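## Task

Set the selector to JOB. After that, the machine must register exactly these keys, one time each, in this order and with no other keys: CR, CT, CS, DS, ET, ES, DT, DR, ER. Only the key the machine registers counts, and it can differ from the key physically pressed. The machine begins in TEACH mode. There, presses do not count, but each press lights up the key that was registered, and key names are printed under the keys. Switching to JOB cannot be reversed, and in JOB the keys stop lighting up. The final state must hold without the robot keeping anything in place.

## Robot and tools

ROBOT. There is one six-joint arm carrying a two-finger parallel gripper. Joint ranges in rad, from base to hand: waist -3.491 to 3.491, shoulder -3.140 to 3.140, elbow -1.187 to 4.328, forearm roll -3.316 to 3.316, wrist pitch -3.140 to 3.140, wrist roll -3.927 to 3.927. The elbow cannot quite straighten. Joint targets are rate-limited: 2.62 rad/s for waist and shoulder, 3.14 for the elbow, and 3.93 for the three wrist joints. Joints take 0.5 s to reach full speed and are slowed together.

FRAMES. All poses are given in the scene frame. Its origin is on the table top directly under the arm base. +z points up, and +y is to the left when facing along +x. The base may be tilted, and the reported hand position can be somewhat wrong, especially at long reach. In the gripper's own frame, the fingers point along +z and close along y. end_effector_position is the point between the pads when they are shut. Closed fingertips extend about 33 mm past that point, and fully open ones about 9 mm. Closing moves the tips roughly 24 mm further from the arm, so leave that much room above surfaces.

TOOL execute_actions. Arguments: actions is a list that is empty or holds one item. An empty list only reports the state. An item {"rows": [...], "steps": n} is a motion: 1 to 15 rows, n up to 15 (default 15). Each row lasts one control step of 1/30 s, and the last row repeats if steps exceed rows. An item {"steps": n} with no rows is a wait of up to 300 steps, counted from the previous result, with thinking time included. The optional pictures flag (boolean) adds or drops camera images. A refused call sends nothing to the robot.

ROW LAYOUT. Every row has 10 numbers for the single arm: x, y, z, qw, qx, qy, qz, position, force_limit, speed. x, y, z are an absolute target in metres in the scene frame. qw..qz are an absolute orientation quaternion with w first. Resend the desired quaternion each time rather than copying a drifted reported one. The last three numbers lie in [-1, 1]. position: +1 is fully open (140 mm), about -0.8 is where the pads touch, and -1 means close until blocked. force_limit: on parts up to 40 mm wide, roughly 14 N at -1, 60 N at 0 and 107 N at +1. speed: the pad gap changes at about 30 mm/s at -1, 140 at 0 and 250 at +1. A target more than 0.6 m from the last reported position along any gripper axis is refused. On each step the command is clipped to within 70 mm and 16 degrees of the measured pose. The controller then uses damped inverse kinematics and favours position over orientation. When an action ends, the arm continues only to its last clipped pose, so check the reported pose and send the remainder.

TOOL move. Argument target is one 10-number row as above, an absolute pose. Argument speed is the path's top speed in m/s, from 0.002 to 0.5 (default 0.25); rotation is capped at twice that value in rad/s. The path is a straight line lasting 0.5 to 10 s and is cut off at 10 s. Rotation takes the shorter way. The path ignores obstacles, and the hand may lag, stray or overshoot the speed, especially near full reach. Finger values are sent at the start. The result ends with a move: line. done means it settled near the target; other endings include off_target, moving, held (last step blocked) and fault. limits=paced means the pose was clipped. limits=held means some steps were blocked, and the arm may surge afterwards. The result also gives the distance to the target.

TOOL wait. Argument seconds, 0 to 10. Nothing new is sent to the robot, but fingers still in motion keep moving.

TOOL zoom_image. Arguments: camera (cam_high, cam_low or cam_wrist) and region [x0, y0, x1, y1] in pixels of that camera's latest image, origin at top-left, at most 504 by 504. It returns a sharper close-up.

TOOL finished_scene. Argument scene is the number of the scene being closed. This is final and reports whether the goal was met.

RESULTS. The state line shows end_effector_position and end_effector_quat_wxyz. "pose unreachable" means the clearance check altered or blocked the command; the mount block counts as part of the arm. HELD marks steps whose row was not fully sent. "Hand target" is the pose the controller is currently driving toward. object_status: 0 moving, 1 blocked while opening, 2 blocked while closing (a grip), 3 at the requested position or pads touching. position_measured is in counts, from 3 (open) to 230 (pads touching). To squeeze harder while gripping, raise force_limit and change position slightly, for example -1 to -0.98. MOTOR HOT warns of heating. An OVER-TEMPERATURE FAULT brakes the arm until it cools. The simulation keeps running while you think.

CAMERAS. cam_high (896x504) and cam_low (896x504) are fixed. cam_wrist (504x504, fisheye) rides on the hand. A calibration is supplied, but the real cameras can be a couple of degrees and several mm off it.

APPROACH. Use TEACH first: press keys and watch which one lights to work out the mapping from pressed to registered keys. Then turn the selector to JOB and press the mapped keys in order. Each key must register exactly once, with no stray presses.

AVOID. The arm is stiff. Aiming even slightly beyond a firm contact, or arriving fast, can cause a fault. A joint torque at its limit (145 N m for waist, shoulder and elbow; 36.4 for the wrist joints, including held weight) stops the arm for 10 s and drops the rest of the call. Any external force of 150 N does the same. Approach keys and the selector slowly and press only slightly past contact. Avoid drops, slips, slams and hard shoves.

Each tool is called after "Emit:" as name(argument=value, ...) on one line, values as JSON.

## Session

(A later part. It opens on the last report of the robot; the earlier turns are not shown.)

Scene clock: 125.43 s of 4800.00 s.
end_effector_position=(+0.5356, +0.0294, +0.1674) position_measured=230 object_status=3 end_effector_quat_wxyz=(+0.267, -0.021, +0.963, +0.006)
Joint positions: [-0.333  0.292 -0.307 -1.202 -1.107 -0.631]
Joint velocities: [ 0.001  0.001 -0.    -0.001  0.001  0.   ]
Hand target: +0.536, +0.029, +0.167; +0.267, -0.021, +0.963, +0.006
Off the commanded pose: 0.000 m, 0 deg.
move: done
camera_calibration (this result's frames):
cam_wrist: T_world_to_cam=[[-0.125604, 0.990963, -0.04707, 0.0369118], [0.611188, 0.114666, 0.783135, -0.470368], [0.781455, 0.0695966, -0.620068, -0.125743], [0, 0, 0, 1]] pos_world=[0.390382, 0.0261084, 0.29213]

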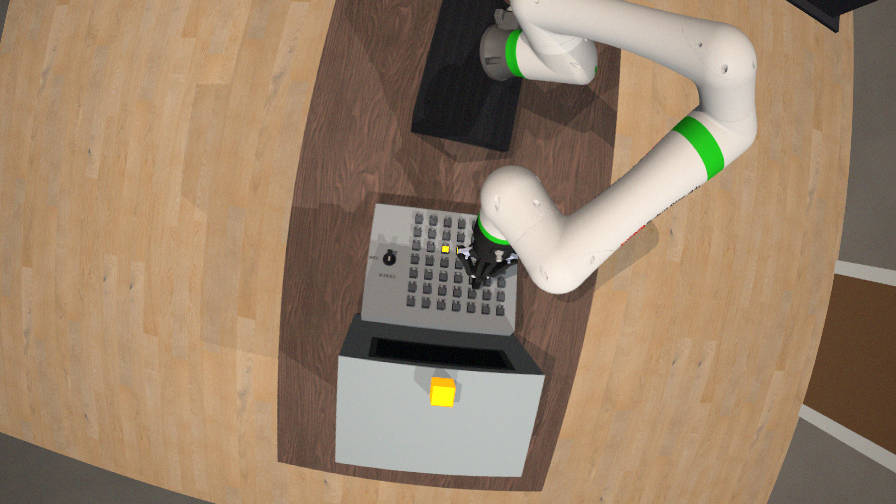

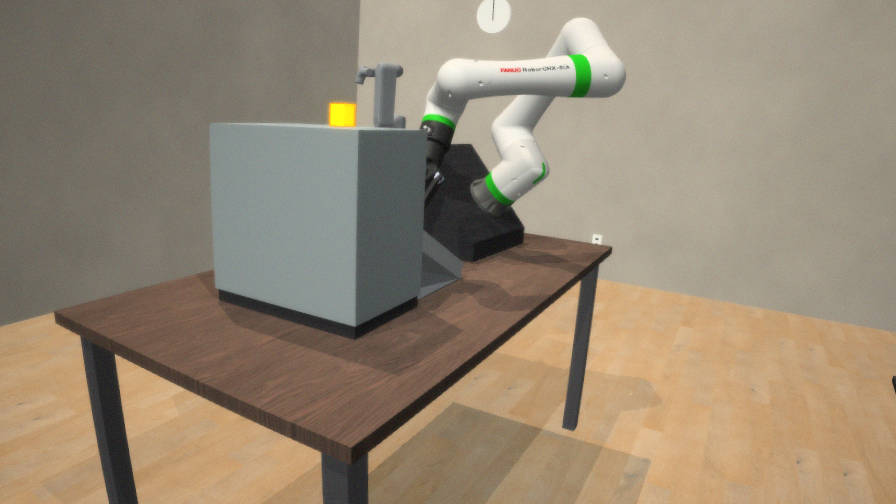

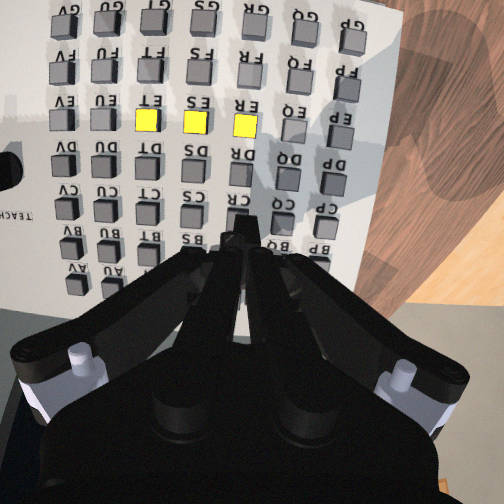

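Emit:
move(target=[0.5361,0.0294,0.1664,0.267,-0.021,0.9635,0.006,-1,-1,0], speed=0.015)

Emit:
move(target=[0.5365,0.0294,0.1658,0.267,-0.021,0.9635,0.006,-1,-1,0], speed=0.01)

Scene clock: 132.50 s of 4800.00 s.
end_effector_position=(+0.5361, +0.0294, +0.1664) position_measured=230 object_status=3 end_effector_quat_wxyz=(+0.267, -0.021, +0.963, +0.006)
Joint positions: [-0.332  0.294 -0.307 -1.203 -1.105 -0.631]
Joint velocities: [ 0.001 -0.    -0.001  0.    -0.    -0.   ]
Hand target: +0.536, +0.029, +0.166; +0.267, -0.021, +0.963, +0.006
Off the commanded pose: 0.000 m, 0 deg.
After step 90, 3.37 s passed at rest.
move: done
camera_calibration (this result's frames):
cam_wrist: T_world_to_cam=[[-0.12556, 0.990969, -0.0470715, 0.0369057], [0.611193, 0.11464, 0.783135, -0.469931], [0.781459, 0.0695608, -0.620067, -0.126735], [0, 0, 0, 1]] pos_world=[0.390891, 0.0261164, 0.291173]

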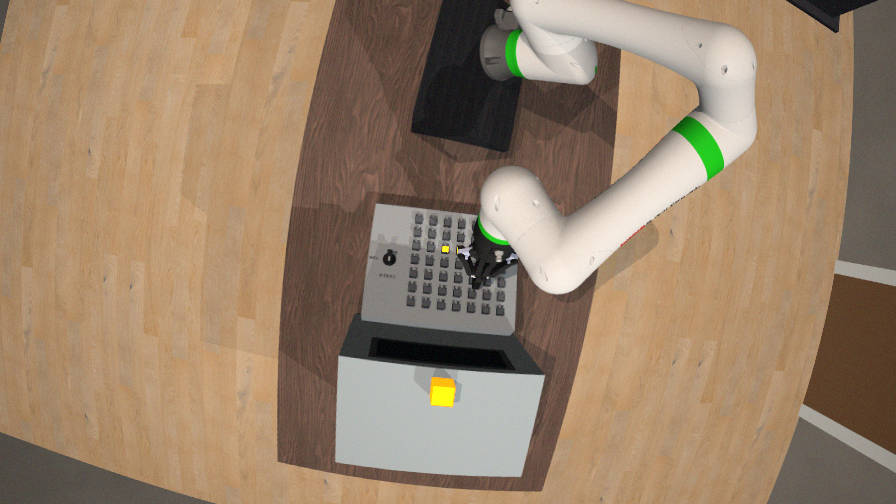

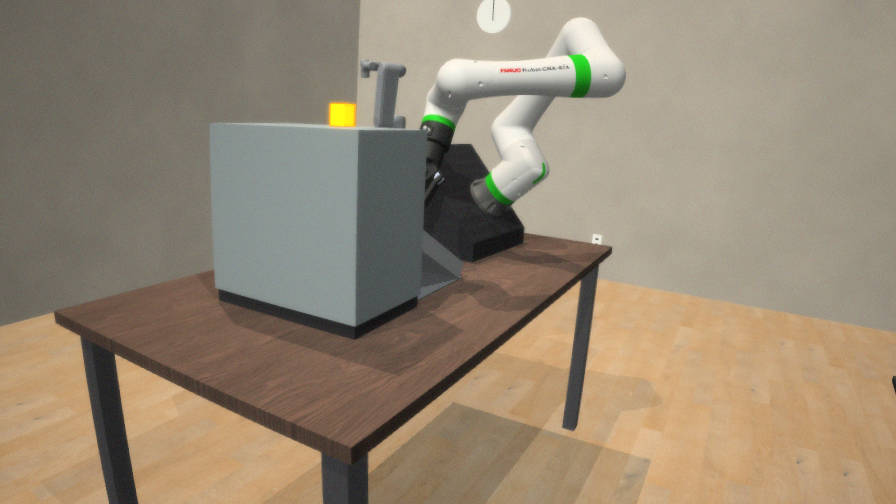

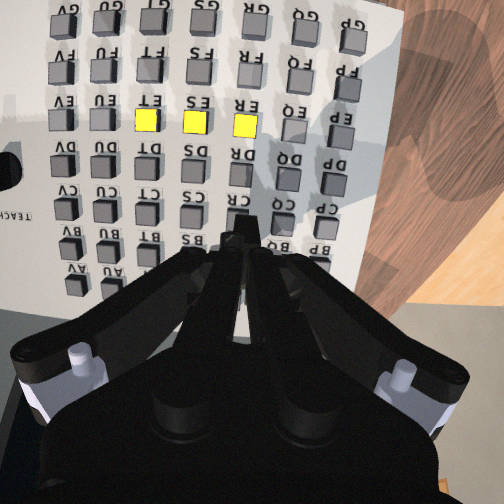

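Scene clock: 133.20 s of 4800.00 s.
end_effector_position=(+0.5365, +0.0294, +0.1658) position_measured=230 object_status=3 end_effector_quat_wxyz=(+0.267, -0.021, +0.963, +0.006)
Joint positions: [-0.33   0.295 -0.307 -1.204 -1.104 -0.63 ]
Joint velocities: [ 0.001 -0.     0.     0.001  0.     0.001]
Hand target: +0.537, +0.029, +0.166; +0.267, -0.021, +0.963, +0.006
Off the commanded pose: 0.000 m, 0 deg.
move: done
camera_calibration (this result's frames):
cam_wrist: T_world_to_cam=[[-0.125556, 0.990969, -0.0470686, 0.0369253], [0.6112, 0.114636, 0.78313, -0.469702], [0.781454, 0.0695584, -0.620074, -0.127415], [0, 0, 0, 1]] pos_world=[0.391287, 0.0261157, 0.290569]

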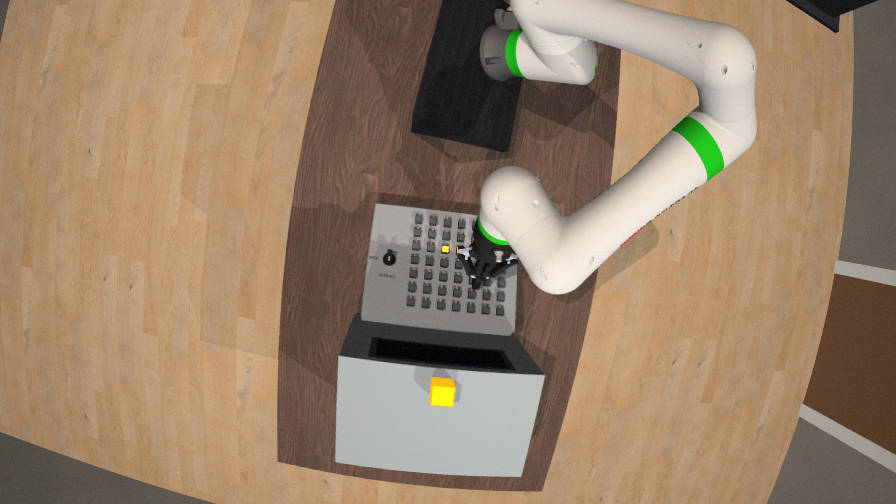

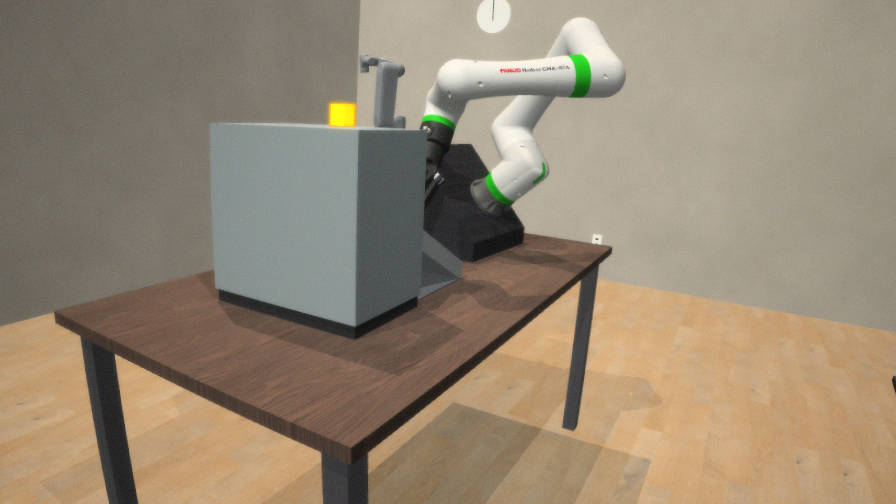

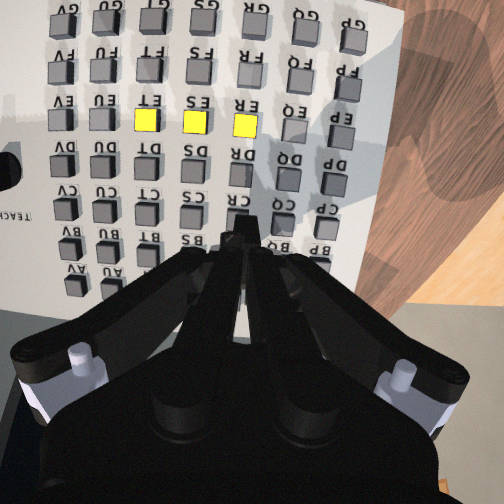

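Emit:
move(target=[0.5369,0.0294,0.1652,0.267,-0.021,0.9635,0.006,-1,-1,0], speed=0.01)

Scene clock: 136.13 s of 4800.00 s.
end_effector_position=(+0.5369, +0.0294, +0.1652) position_measured=230 object_status=3 end_effector_quat_wxyz=(+0.267, -0.021, +0.963, +0.006)
Joint positions: [-0.329  0.296 -0.306 -1.205 -1.102 -0.63 ]
Joint velocities: [-0.     0.     0.    -0.    -0.    -0.001]
Hand target: +0.537, +0.029, +0.165; +0.267, -0.021, +0.963, +0.006
Off the commanded pose: 0.000 m, 0 deg.
move: done
camera_calibration (this result's frames):
cam_wrist: T_world_to_cam=[[-0.125556, 0.990969, -0.0470685, 0.0369473], [0.611201, 0.114636, 0.78313, -0.469477], [0.781454, 0.0695584, -0.620074, -0.1281], [0, 0, 0, 1]] pos_world=[0.391687, 0.0261157, 0.289969]

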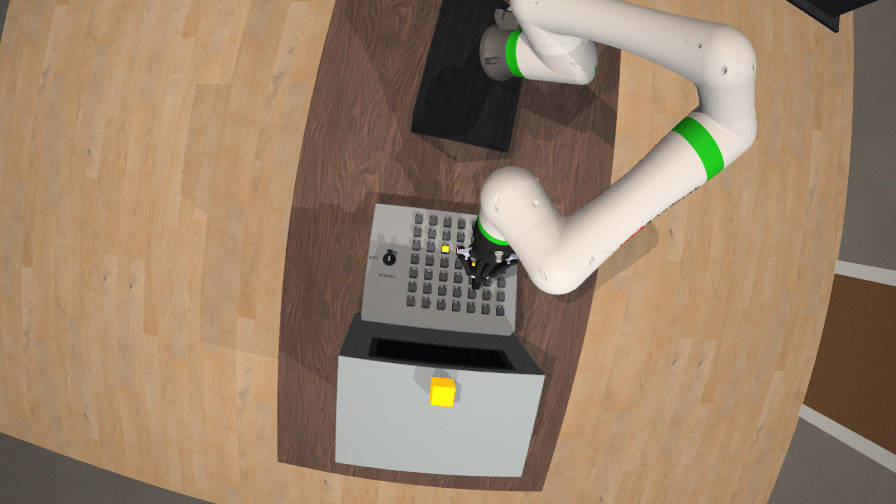

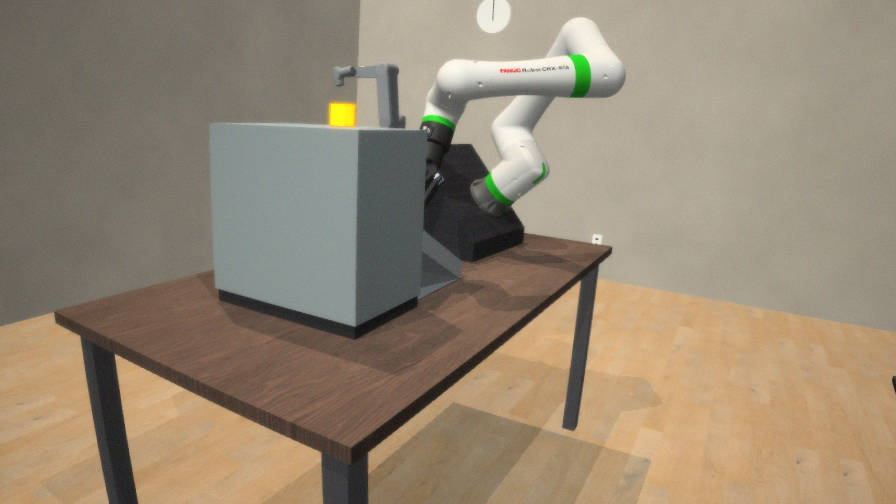

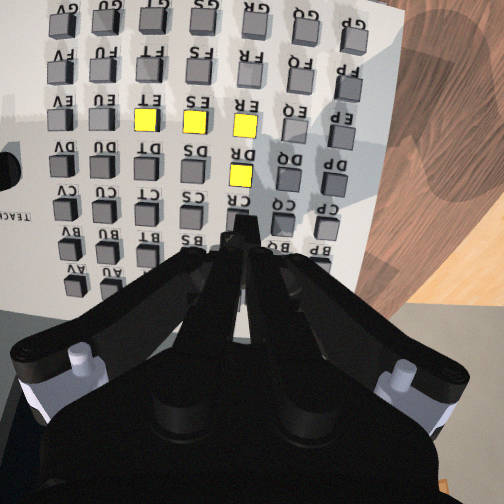

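Emit:
execute_actions(actions=[{"rows":[[0.5307,0.0291,0.1755,0.267,-0.021,0.9635,0.006,-1,-1,0],[0.5307,0.0291,0.1755,0.267,-0.021,0.9635,0.006,-1,-1,0],[0.5307,0.0291,0.1755,0.267,-0.021,0.9635,0.006,-1,-1,0],[0.5307,0.0291,0.1755,0.267,-0.021,0.9635,0.006,-1,-1,0],[0.5307,0.0291,0.1755,0.267,-0.021,0.9635,0.006,-1,-1,0],[0.536,0.0293,0.1795,0.267,-0.021,0.9635,0.006,-1,-1,0],[0.542,0.0296,0.183,0.267,-0.021,0.9635,0.006,-1,-1,0],[0.548,0.0299,0.1865,0.267,-0.021,0.9635,0.006,-1,-1,0],[0.554,0.0302,0.1895,0.267,-0.021,0.9635,0.006,-1,-1,0],[0.5603,0.0304,0.1921,0.267,-0.021,0.9635,0.006,-1,-1,0]],"steps":15}], pictures=false)

Emit:
move(target=[0.5664,0.0307,0.1819,0.267,-0.021,0.9635,0.006,-1,-1,0], speed=0.02)

Scene clock: 146.23 s of 4800.00 s.
end_effector_position=(+0.5593, +0.0305, +0.1919) position_measured=230 object_status=3 end_effector_quat_wxyz=(+0.267, -0.021, +0.963, +0.006)
Joint positions: [-0.339  0.31  -0.227 -1.172 -1.134 -0.694]
Joint velocities: [ 0.012  0.034  0.066  0.018 -0.01  -0.044]
Hand target: +0.560, +0.030, +0.192; +0.267, -0.021, +0.963, +0.006
Off the commanded pose: 0.001 m, 0 deg.
Steps of this call (steps 1 to 90: nothing new was sent; then 6.60 s passed at rest; steps 91 to 105: all 15 steps of this action). Readings (end_effector_position | what the end effector reports):
91: (+0.5369, +0.0294, +0.1652) | position_measured=230 object_status=3
92: (+0.5361, +0.0296, +0.1670) | position_measured=230 object_status=3
94: (+0.5326, +0.0292, +0.1729) | position_measured=230 object_status=3
98: (+0.5352, +0.0294, +0.1785) | position_measured=230 object_status=3
105: the state above

Scene clock: 147.30 s of 4800.00 s.
end_effector_position=(+0.5664, +0.0307, +0.1820) position_measured=230 object_status=3 end_effector_quat_wxyz=(+0.267, -0.021, +0.963, +0.006)
Joint positions: [-0.319  0.326 -0.221 -1.184 -1.114 -0.69 ]
Joint velocities: [ 0.002 -0.001  0.003 -0.001  0.001 -0.   ]
Hand target: +0.566, +0.031, +0.182; +0.267, -0.021, +0.963, +0.006
Off the commanded pose: 0.000 m, 0 deg.
move: done
camera_calibration (this result's frames):
cam_wrist: T_world_to_cam=[[-0.125603, 0.990964, -0.0470549, 0.0401761], [0.611197, 0.114654, 0.78313, -0.500774], [0.781448, 0.0696036, -0.620076, -0.140849], [0, 0, 0, 1]] pos_world=[0.421184, 0.0274064, 0.306724]

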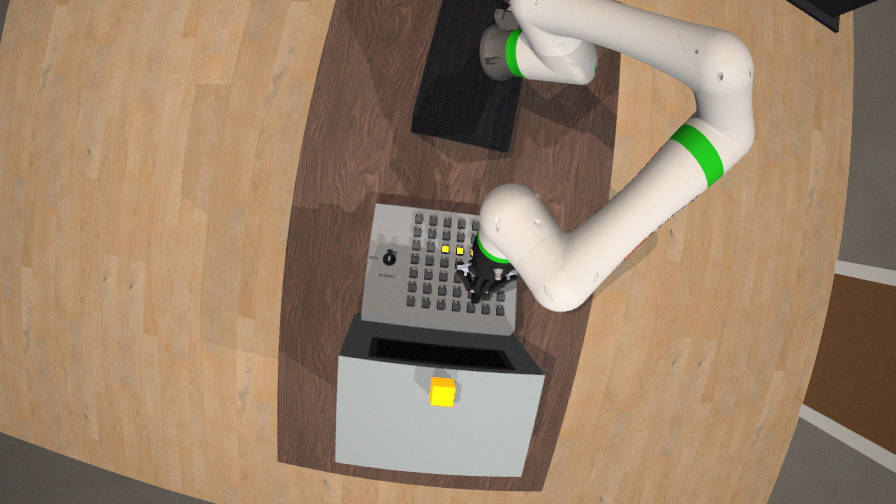

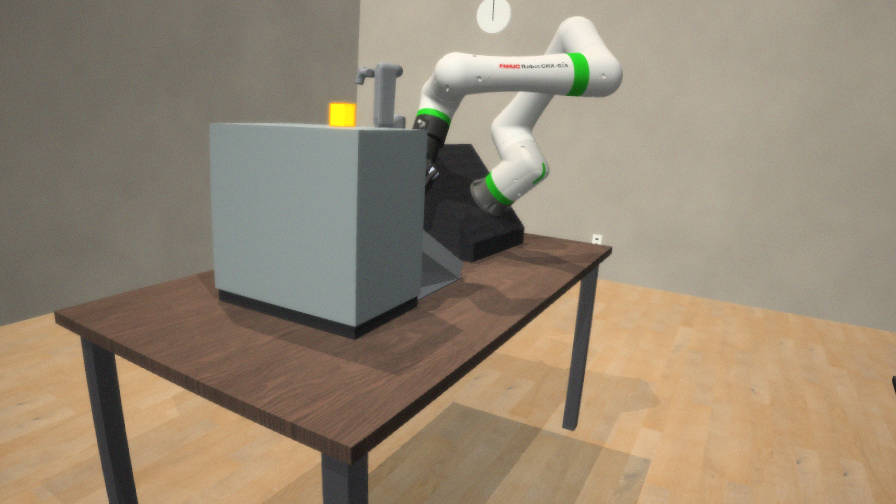

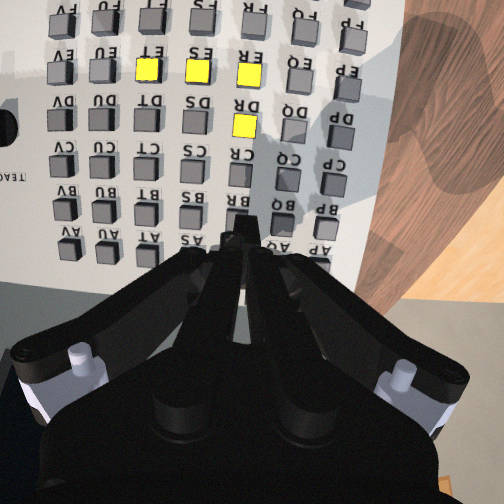

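Emit:
move(target=[0.5667,0.0307,0.1814,0.267,-0.021,0.9635,0.006,-1,-1,0], speed=0.01)

Scene clock: 150.47 s of 4800.00 s.
end_effector_position=(+0.5667, +0.0307, +0.1814) position_measured=230 object_status=3 end_effector_quat_wxyz=(+0.267, -0.021, +0.963, +0.006)
Joint positions: [-0.318  0.327 -0.221 -1.184 -1.113 -0.69 ]
Joint velocities: [ 0.001 -0.001 -0.004  0.     0.    -0.002]
Hand target: +0.567, +0.031, +0.181; +0.267, -0.021, +0.963, +0.006
Off the commanded pose: 0.000 m, 0 deg.
move: done
camera_calibration (this result's frames):
cam_wrist: T_world_to_cam=[[-0.125557, 0.990969, -0.0470718, 0.0401644], [0.611194, 0.114639, 0.783135, -0.500528], [0.781459, 0.0695584, -0.620068, -0.141438], [0, 0, 0, 1]] pos_world=[0.42149, 0.0274165, 0.30617]

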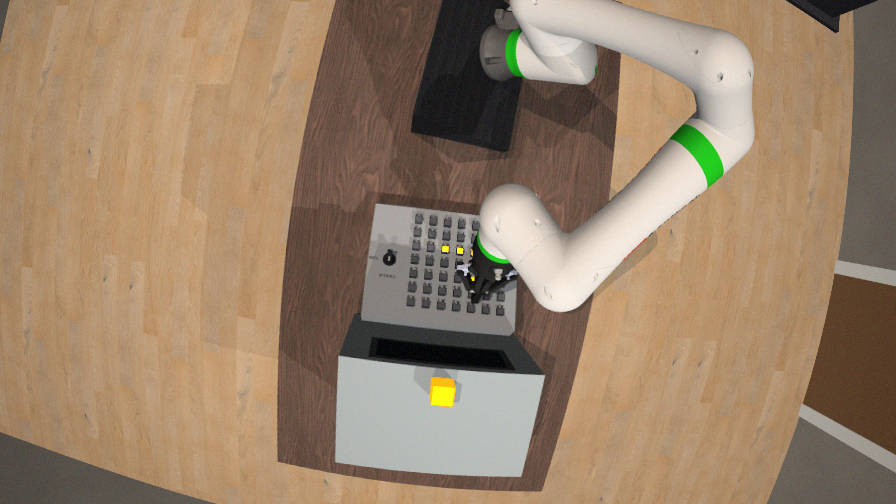

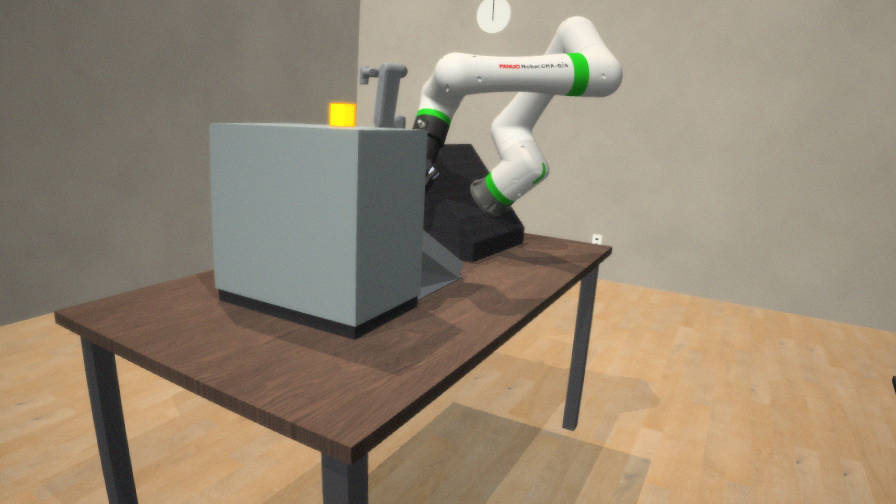

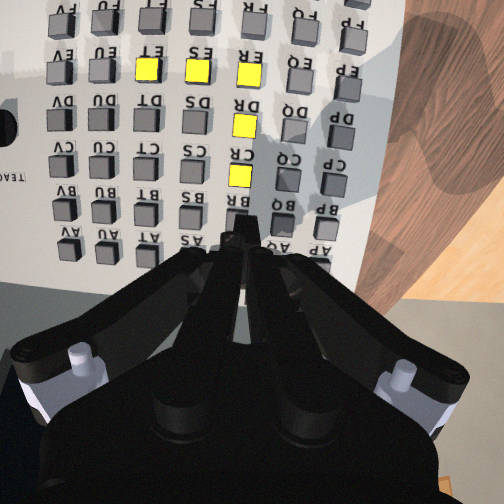

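Emit:
execute_actions(actions=[{"rows":[[0.5605,0.0304,0.1917,0.267,-0.021,0.9635,0.006,-1,-1,0],[0.5605,0.0304,0.1917,0.267,-0.021,0.9635,0.006,-1,-1,0],[0.5605,0.0304,0.1917,0.267,-0.021,0.9635,0.006,-1,-1,0],[0.5605,0.0304,0.1917,0.267,-0.021,0.9635,0.006,-1,-1,0],[0.5605,0.0304,0.1917,0.267,-0.021,0.9635,0.006,-1,-1,0],[0.5608,0.023,0.1917,0.267,-0.021,0.9635,0.006,-1,-1,0],[0.5611,0.016,0.1917,0.267,-0.021,0.9635,0.006,-1,-1,0],[0.5614,0.009,0.1917,0.267,-0.021,0.9635,0.006,-1,-1,0],[0.5617,0.002,0.1917,0.267,-0.021,0.9635,0.006,-1,-1,0],[0.562,-0.0038,0.1917,0.267,-0.021,0.9635,0.006,-1,-1,0]],"steps":15}], pictures=false)

Emit:
move(target=[0.5681,-0.0035,0.1816,0.267,-0.021,0.9635,0.006,-1,-1,0], speed=0.02)

Scene clock: 159.53 s of 4800.00 s.
end_effector_position=(+0.5616, -0.0029, +0.1916) position_measured=230 object_status=3 end_effector_quat_wxyz=(+0.267, -0.021, +0.964, +0.006)
Joint positions: [-0.379  0.389 -0.193 -1.175 -1.148 -0.634]
Joint velocities: [-0.03   0.067  0.037 -0.011 -0.018  0.048]
Hand target: +0.562, -0.004, +0.192; +0.267, -0.021, +0.963, +0.006
Off the commanded pose: 0.001 m, 0 deg.
Steps of this call (steps 1 to 90: nothing new was sent; then 5.57 s passed at rest; steps 91 to 105: all 15 steps of this action). Readings (end_effector_position | what the end effector reports):
91: (+0.5667, +0.0307, +0.1814) | position_measured=230 object_status=3
92: (+0.5658, +0.0309, +0.1832) | position_measured=230 object_status=3
94: (+0.5623, +0.0305, +0.1891) | position_measured=230 object_status=3
98: (+0.5608, +0.0253, +0.1916) | position_measured=230 object_status=3
105: the state above

Scene clock: 160.60 s of 4800.00 s.
end_effector_position=(+0.5681, -0.0035, +0.1816) position_measured=230 object_status=3 end_effector_quat_wxyz=(+0.267, -0.021, +0.963, +0.006)
Joint positions: [-0.361  0.406 -0.189 -1.188 -1.13  -0.626]
Joint velocities: [ 0.     0.002 -0.    -0.001  0.002  0.003]
Hand target: +0.568, -0.004, +0.182; +0.267, -0.021, +0.963, +0.006
Off the commanded pose: 0.000 m, 0 deg.
move: done
camera_calibration (this result's frames):
cam_wrist: T_world_to_cam=[[-0.12559, 0.990966, -0.0470552, 0.0742627], [0.611221, 0.114648, 0.783112, -0.497651], [0.781432, 0.0695899, -0.620098, -0.139968], [0, 0, 0, 1]] pos_world=[0.422877, -0.00679648, 0.306418]

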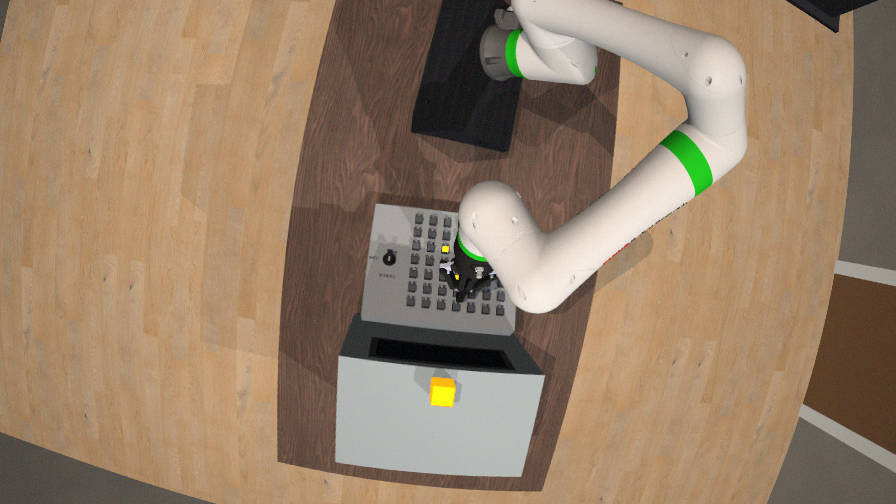

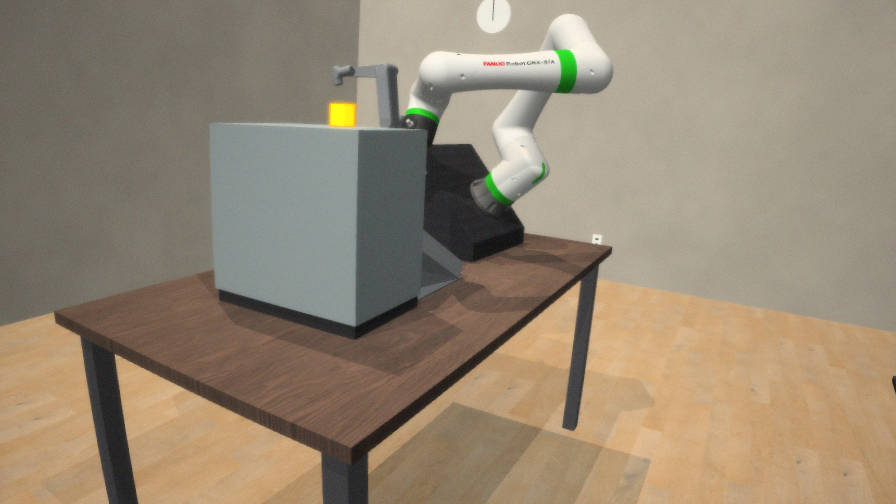

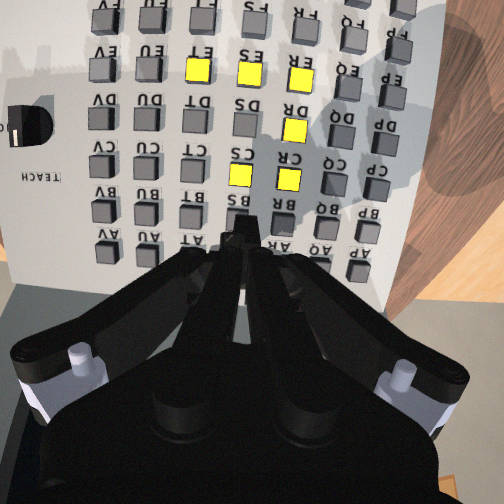

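CS lit. Next BT.

Emit:
execute_actions(actions=[{"rows":[[0.562,-0.0038,0.1919,0.267,-0.021,0.9635,0.006,-1,-1,0],[0.562,-0.0038,0.1919,0.267,-0.021,0.9635,0.006,-1,-1,0],[0.562,-0.0038,0.1919,0.267,-0.021,0.9635,0.006,-1,-1,0],[0.562,-0.0038,0.1919,0.267,-0.021,0.9635,0.006,-1,-1,0],[0.562,-0.0038,0.1919,0.267,-0.021,0.9635,0.006,-1,-1,0],[0.5622,-0.011,0.192,0.267,-0.021,0.9635,0.006,-1,-1,0],[0.5625,-0.018,0.1921,0.267,-0.021,0.9635,0.006,-1,-1,0],[0.5627,-0.025,0.1922,0.267,-0.021,0.9635,0.006,-1,-1,0],[0.563,-0.032,0.1923,0.267,-0.021,0.9635,0.006,-1,-1,0],[0.5632,-0.038,0.1924,0.267,-0.021,0.9635,0.006,-1,-1,0]],"steps":15}], pictures=false)

Emit:
move(target=[0.5693,-0.0377,0.1821,0.267,-0.021,0.9635,0.006,-1,-1,0], speed=0.02)

Scene clock: 173.20 s of 4800.00 s.
end_effector_position=(+0.5628, -0.0370, +0.1923) position_measured=230 object_status=3 end_effector_quat_wxyz=(+0.267, -0.021, +0.963, +0.006)
Joint positions: [-0.419  0.468 -0.155 -1.174 -1.163 -0.578]
Joint velocities: [-0.025  0.065  0.043  0.    -0.018  0.038]
Hand target: +0.563, -0.038, +0.192; +0.267, -0.021, +0.963, +0.006
Off the commanded pose: 0.001 m, 0 deg.
Steps of this call (steps 1 to 90: nothing new was sent; then 9.10 s passed at rest; steps 91 to 105: all 15 steps of this action). Readings (end_effector_position | what the end effector reports):
91: (+0.5681, -0.0035, +0.1817) | position_measured=230 object_status=3
92: (+0.5673, -0.0033, +0.1835) | position_measured=230 object_status=3
94: (+0.5638, -0.0037, +0.1894) | position_measured=230 object_status=3
98: (+0.5623, -0.0089, +0.1919) | position_measured=230 object_status=3
105: the state above

Scene clock: 174.27 s of 4800.00 s.
end_effector_position=(+0.5693, -0.0377, +0.1821) position_measured=230 object_status=3 end_effector_quat_wxyz=(+0.267, -0.021, +0.963, +0.006)
Joint positions: [-0.402  0.485 -0.151 -1.188 -1.145 -0.571]
Joint velocities: [ 0.    -0.    -0.002 -0.001  0.001 -0.   ]
Hand target: +0.569, -0.038, +0.182; +0.267, -0.021, +0.963, +0.006
Off the commanded pose: 0.000 m, 0 deg.
move: done
camera_calibration (this result's frames):
cam_wrist: T_world_to_cam=[[-0.125591, 0.990965, -0.0470592, 0.108331], [0.611216, 0.114652, 0.783115, -0.494857], [0.781436, 0.0695886, -0.620093, -0.138218], [0, 0, 0, 1]] pos_world=[0.424078, -0.0409973, 0.306919]

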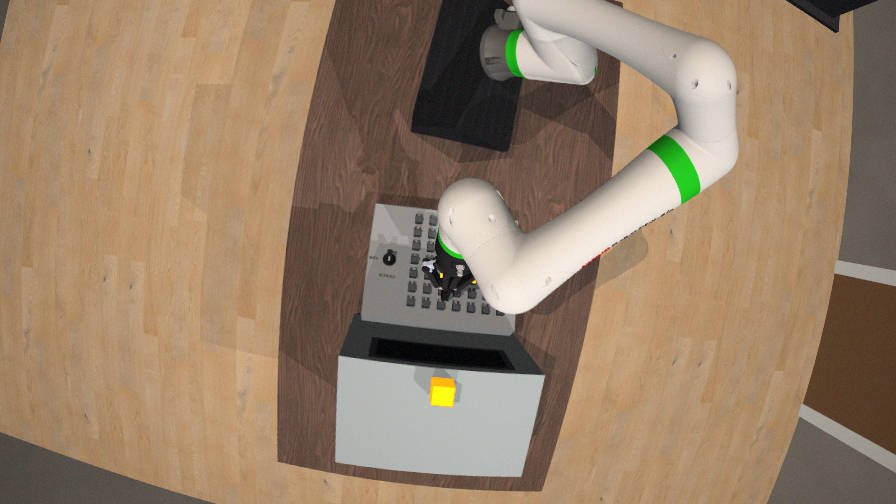

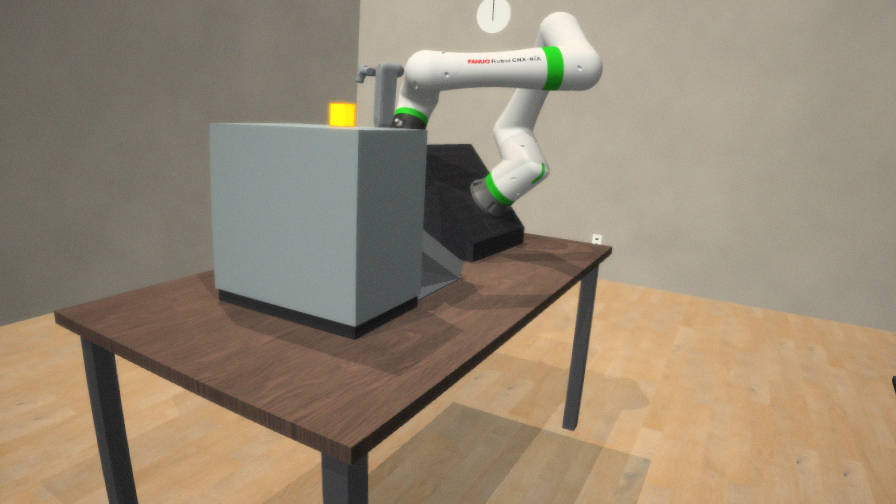

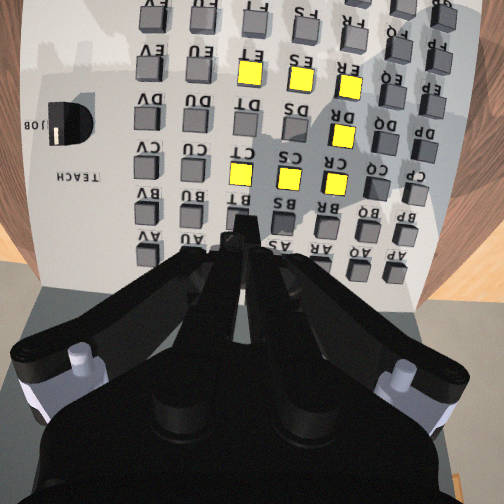

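Emit:
execute_actions(actions=[{"rows":[[0.5631,-0.038,0.1924,0.267,-0.021,0.9635,0.006,-1,-1,0],[0.5631,-0.038,0.1924,0.267,-0.021,0.9635,0.006,-1,-1,0],[0.5631,-0.038,0.1924,0.267,-0.021,0.9635,0.006,-1,-1,0],[0.5631,-0.038,0.1924,0.267,-0.021,0.9635,0.006,-1,-1,0],[0.5631,-0.038,0.1924,0.267,-0.021,0.9635,0.006,-1,-1,0],[0.5631,-0.038,0.1924,0.267,-0.021,0.9635,0.006,-1,-1,0],[0.557,-0.0383,0.189,0.267,-0.021,0.9635,0.006,-1,-1,0],[0.551,-0.0385,0.1857,0.267,-0.021,0.9635,0.006,-1,-1,0],[0.545,-0.0388,0.1823,0.267,-0.021,0.9635,0.006,-1,-1,0],[0.539,-0.039,0.179,0.267,-0.021,0.9635,0.006,-1,-1,0],[0.5335,-0.0393,0.1759,0.267,-0.021,0.9635,0.006,-1,-1,0]],"steps":15}], pictures=false)

Emit:
move(target=[0.5397,-0.0390,0.1655,0.267,-0.021,0.9635,0.006,-1,-1,0], speed=0.02)

Scene clock: 186.73 s of 4800.00 s.
end_effector_position=(+0.5351, -0.0392, +0.1765) position_measured=230 object_status=3 end_effector_quat_wxyz=(+0.266, -0.021, +0.964, +0.006)
Joint positions: [-0.435  0.452 -0.23  -1.19  -1.153 -0.515]
Joint velocities: [-0.033 -0.032 -0.123 -0.033  0.016  0.111]
Hand target: +0.533, -0.039, +0.176; +0.267, -0.021, +0.964, +0.006
Off the commanded pose: 0.002 m, 0 deg.
Steps of this call (steps 1 to 90: nothing new was sent; then 8.97 s passed at rest; steps 91 to 105: all 15 steps of this action). Readings (end_effector_position | what the end effector reports):
91: (+0.5693, -0.0377, +0.1822) | position_measured=230 object_status=3
92: (+0.5684, -0.0375, +0.1840) | position_measured=230 object_status=3
94: (+0.5649, -0.0379, +0.1900) | position_measured=230 object_status=3
98: (+0.5614, -0.0381, +0.1912) | position_measured=230 object_status=3
105: the state above

Scene clock: 187.80 s of 4800.00 s.
end_effector_position=(+0.5397, -0.0390, +0.1655) position_measured=230 object_status=3 end_effector_quat_wxyz=(+0.267, -0.021, +0.963, +0.006)
Joint positions: [-0.418  0.465 -0.233 -1.207 -1.134 -0.503]
Joint velocities: [ 0.     0.001 -0.    -0.002  0.001  0.   ]
Hand target: +0.540, -0.039, +0.166; +0.267, -0.021, +0.963, +0.006
Off the commanded pose: 0.000 m, 0 deg.
move: done
camera_calibration (this result's frames):
cam_wrist: T_world_to_cam=[[-0.125592, 0.990965, -0.0470543, 0.10512], [0.611228, 0.11465, 0.783107, -0.463611], [0.781426, 0.0695908, -0.620105, -0.125286], [0, 0, 0, 1]] pos_world=[0.394476, -0.0422982, 0.290313]

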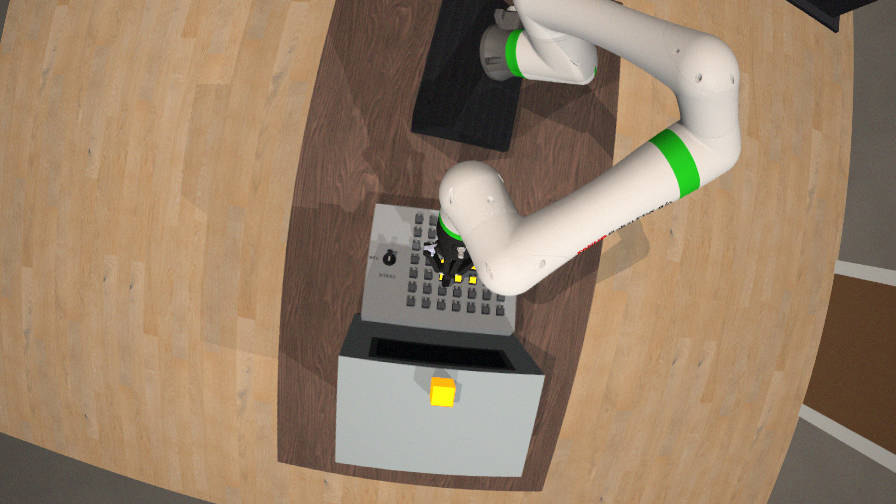

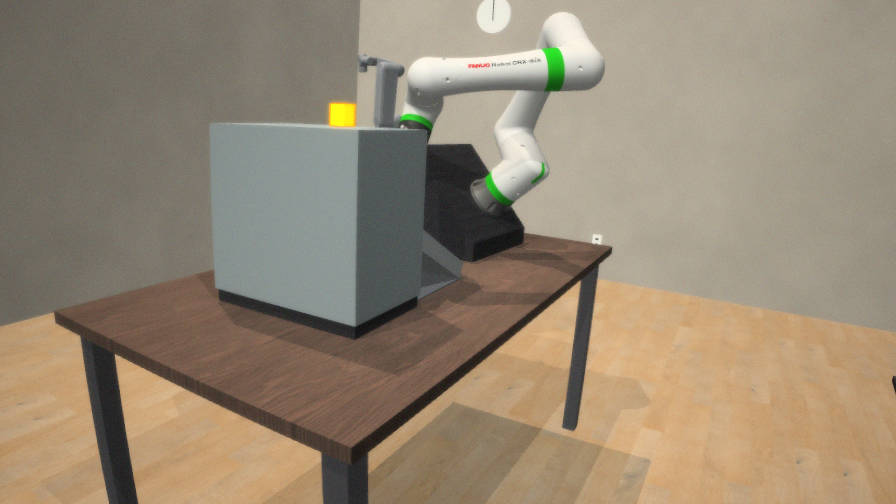

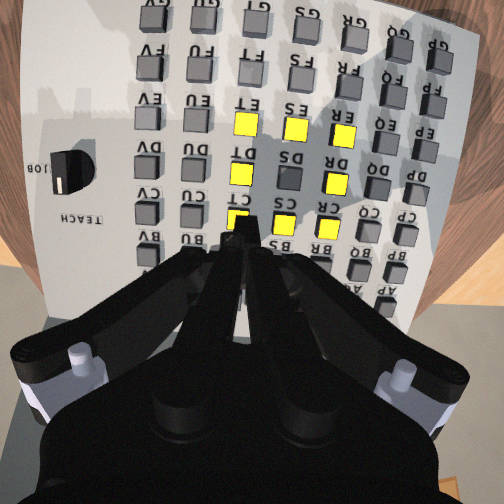

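DT lit. Now CS physical → expected DS.

Emit:
execute_actions(actions=[{"rows":[[0.5335,-0.0393,0.1758,0.267,-0.021,0.9635,0.006,-1,-1,0],[0.5335,-0.0393,0.1758,0.267,-0.021,0.9635,0.006,-1,-1,0],[0.5335,-0.0393,0.1758,0.267,-0.021,0.9635,0.006,-1,-1,0],[0.5335,-0.0393,0.1758,0.267,-0.021,0.9635,0.006,-1,-1,0],[0.5335,-0.0393,0.1758,0.267,-0.021,0.9635,0.006,-1,-1,0],[0.5333,-0.032,0.1757,0.267,-0.021,0.9635,0.006,-1,-1,0],[0.533,-0.025,0.1756,0.267,-0.021,0.9635,0.006,-1,-1,0],[0.5328,-0.018,0.1755,0.267,-0.021,0.9635,0.006,-1,-1,0],[0.5325,-0.011,0.1754,0.267,-0.021,0.9635,0.006,-1,-1,0],[0.5323,-0.0051,0.1753,0.267,-0.021,0.9635,0.006,-1,-1,0]],"steps":15}], pictures=false)

Emit:
move(target=[0.5385,-0.0048,0.1650,0.267,-0.021,0.9635,0.006,-1,-1,0], speed=0.02)

Scene clock: 195.70 s of 4800.00 s.
end_effector_position=(+0.5325, -0.0061, +0.1752) position_measured=230 object_status=3 end_effector_quat_wxyz=(+0.267, -0.021, +0.963, +0.006)
Joint positions: [-0.397  0.369 -0.274 -1.195 -1.139 -0.564]
Joint velocities: [ 0.041 -0.081 -0.03   0.     0.023 -0.072]
Hand target: +0.532, -0.005, +0.175; +0.267, -0.021, +0.963, +0.006
Off the commanded pose: 0.001 m, 0 deg.
Steps of this call (steps 1 to 90: nothing new was sent; then 4.40 s passed at rest; steps 91 to 105: all 15 steps of this action). Readings (end_effector_position | what the end effector reports):
91: (+0.5397, -0.0390, +0.1655) | position_measured=230 object_status=3
92: (+0.5389, -0.0388, +0.1674) | position_measured=230 object_status=3
94: (+0.5353, -0.0393, +0.1733) | position_measured=230 object_status=3
98: (+0.5335, -0.0342, +0.1756) | position_measured=230 object_status=3
105: the state above

Scene clock: 196.77 s of 4800.00 s.
end_effector_position=(+0.5385, -0.0048, +0.1651) position_measured=230 object_status=3 end_effector_quat_wxyz=(+0.267, -0.021, +0.963, +0.006)
Joint positions: [-0.375  0.381 -0.272 -1.208 -1.119 -0.561]
Joint velocities: [ 0.002  0.001  0.001 -0.001  0.001  0.   ]
Hand target: +0.539, -0.005, +0.165; +0.267, -0.021, +0.963, +0.006
Off the commanded pose: 0.000 m, 0 deg.
move: done
camera_calibration (this result's frames):
cam_wrist: T_world_to_cam=[[-0.125633, 0.990959, -0.0470816, 0.0710801], [0.611211, 0.114696, 0.783113, -0.466422], [0.781433, 0.0696083, -0.620094, -0.127022], [0, 0, 0, 1]] pos_world=[0.393272, -0.00809913, 0.289843]

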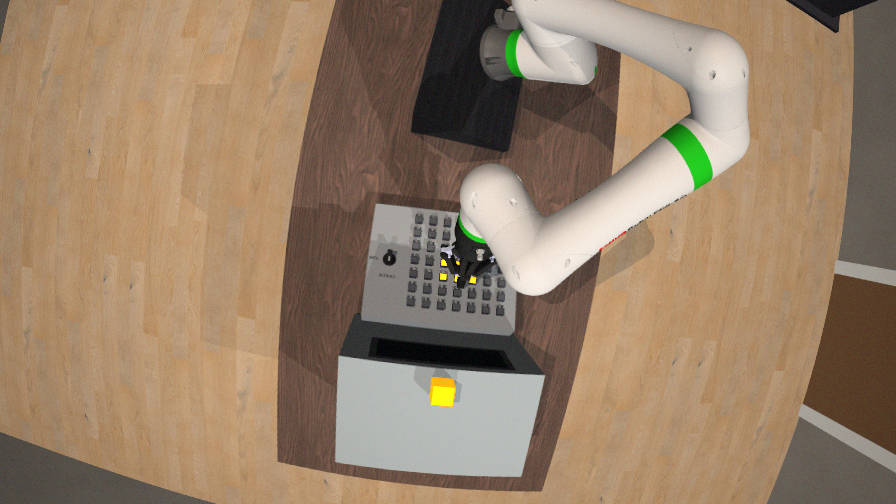

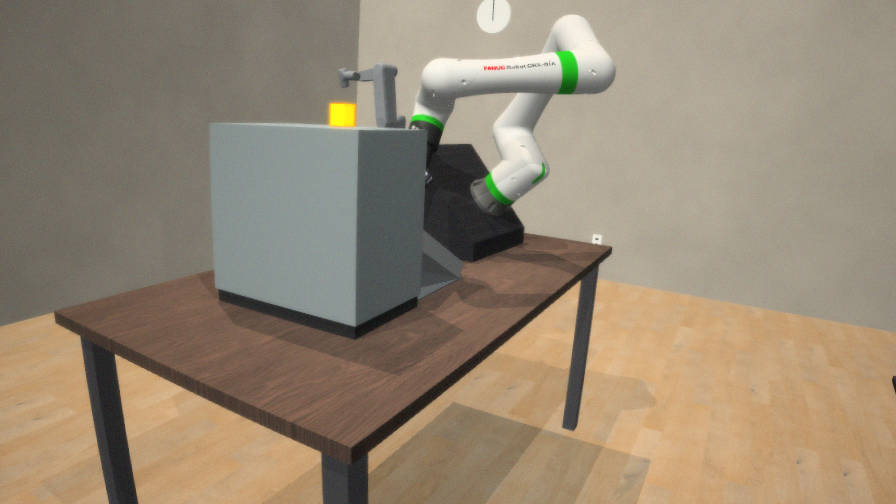

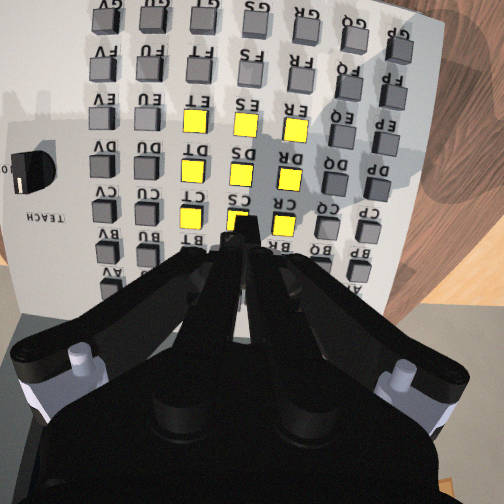

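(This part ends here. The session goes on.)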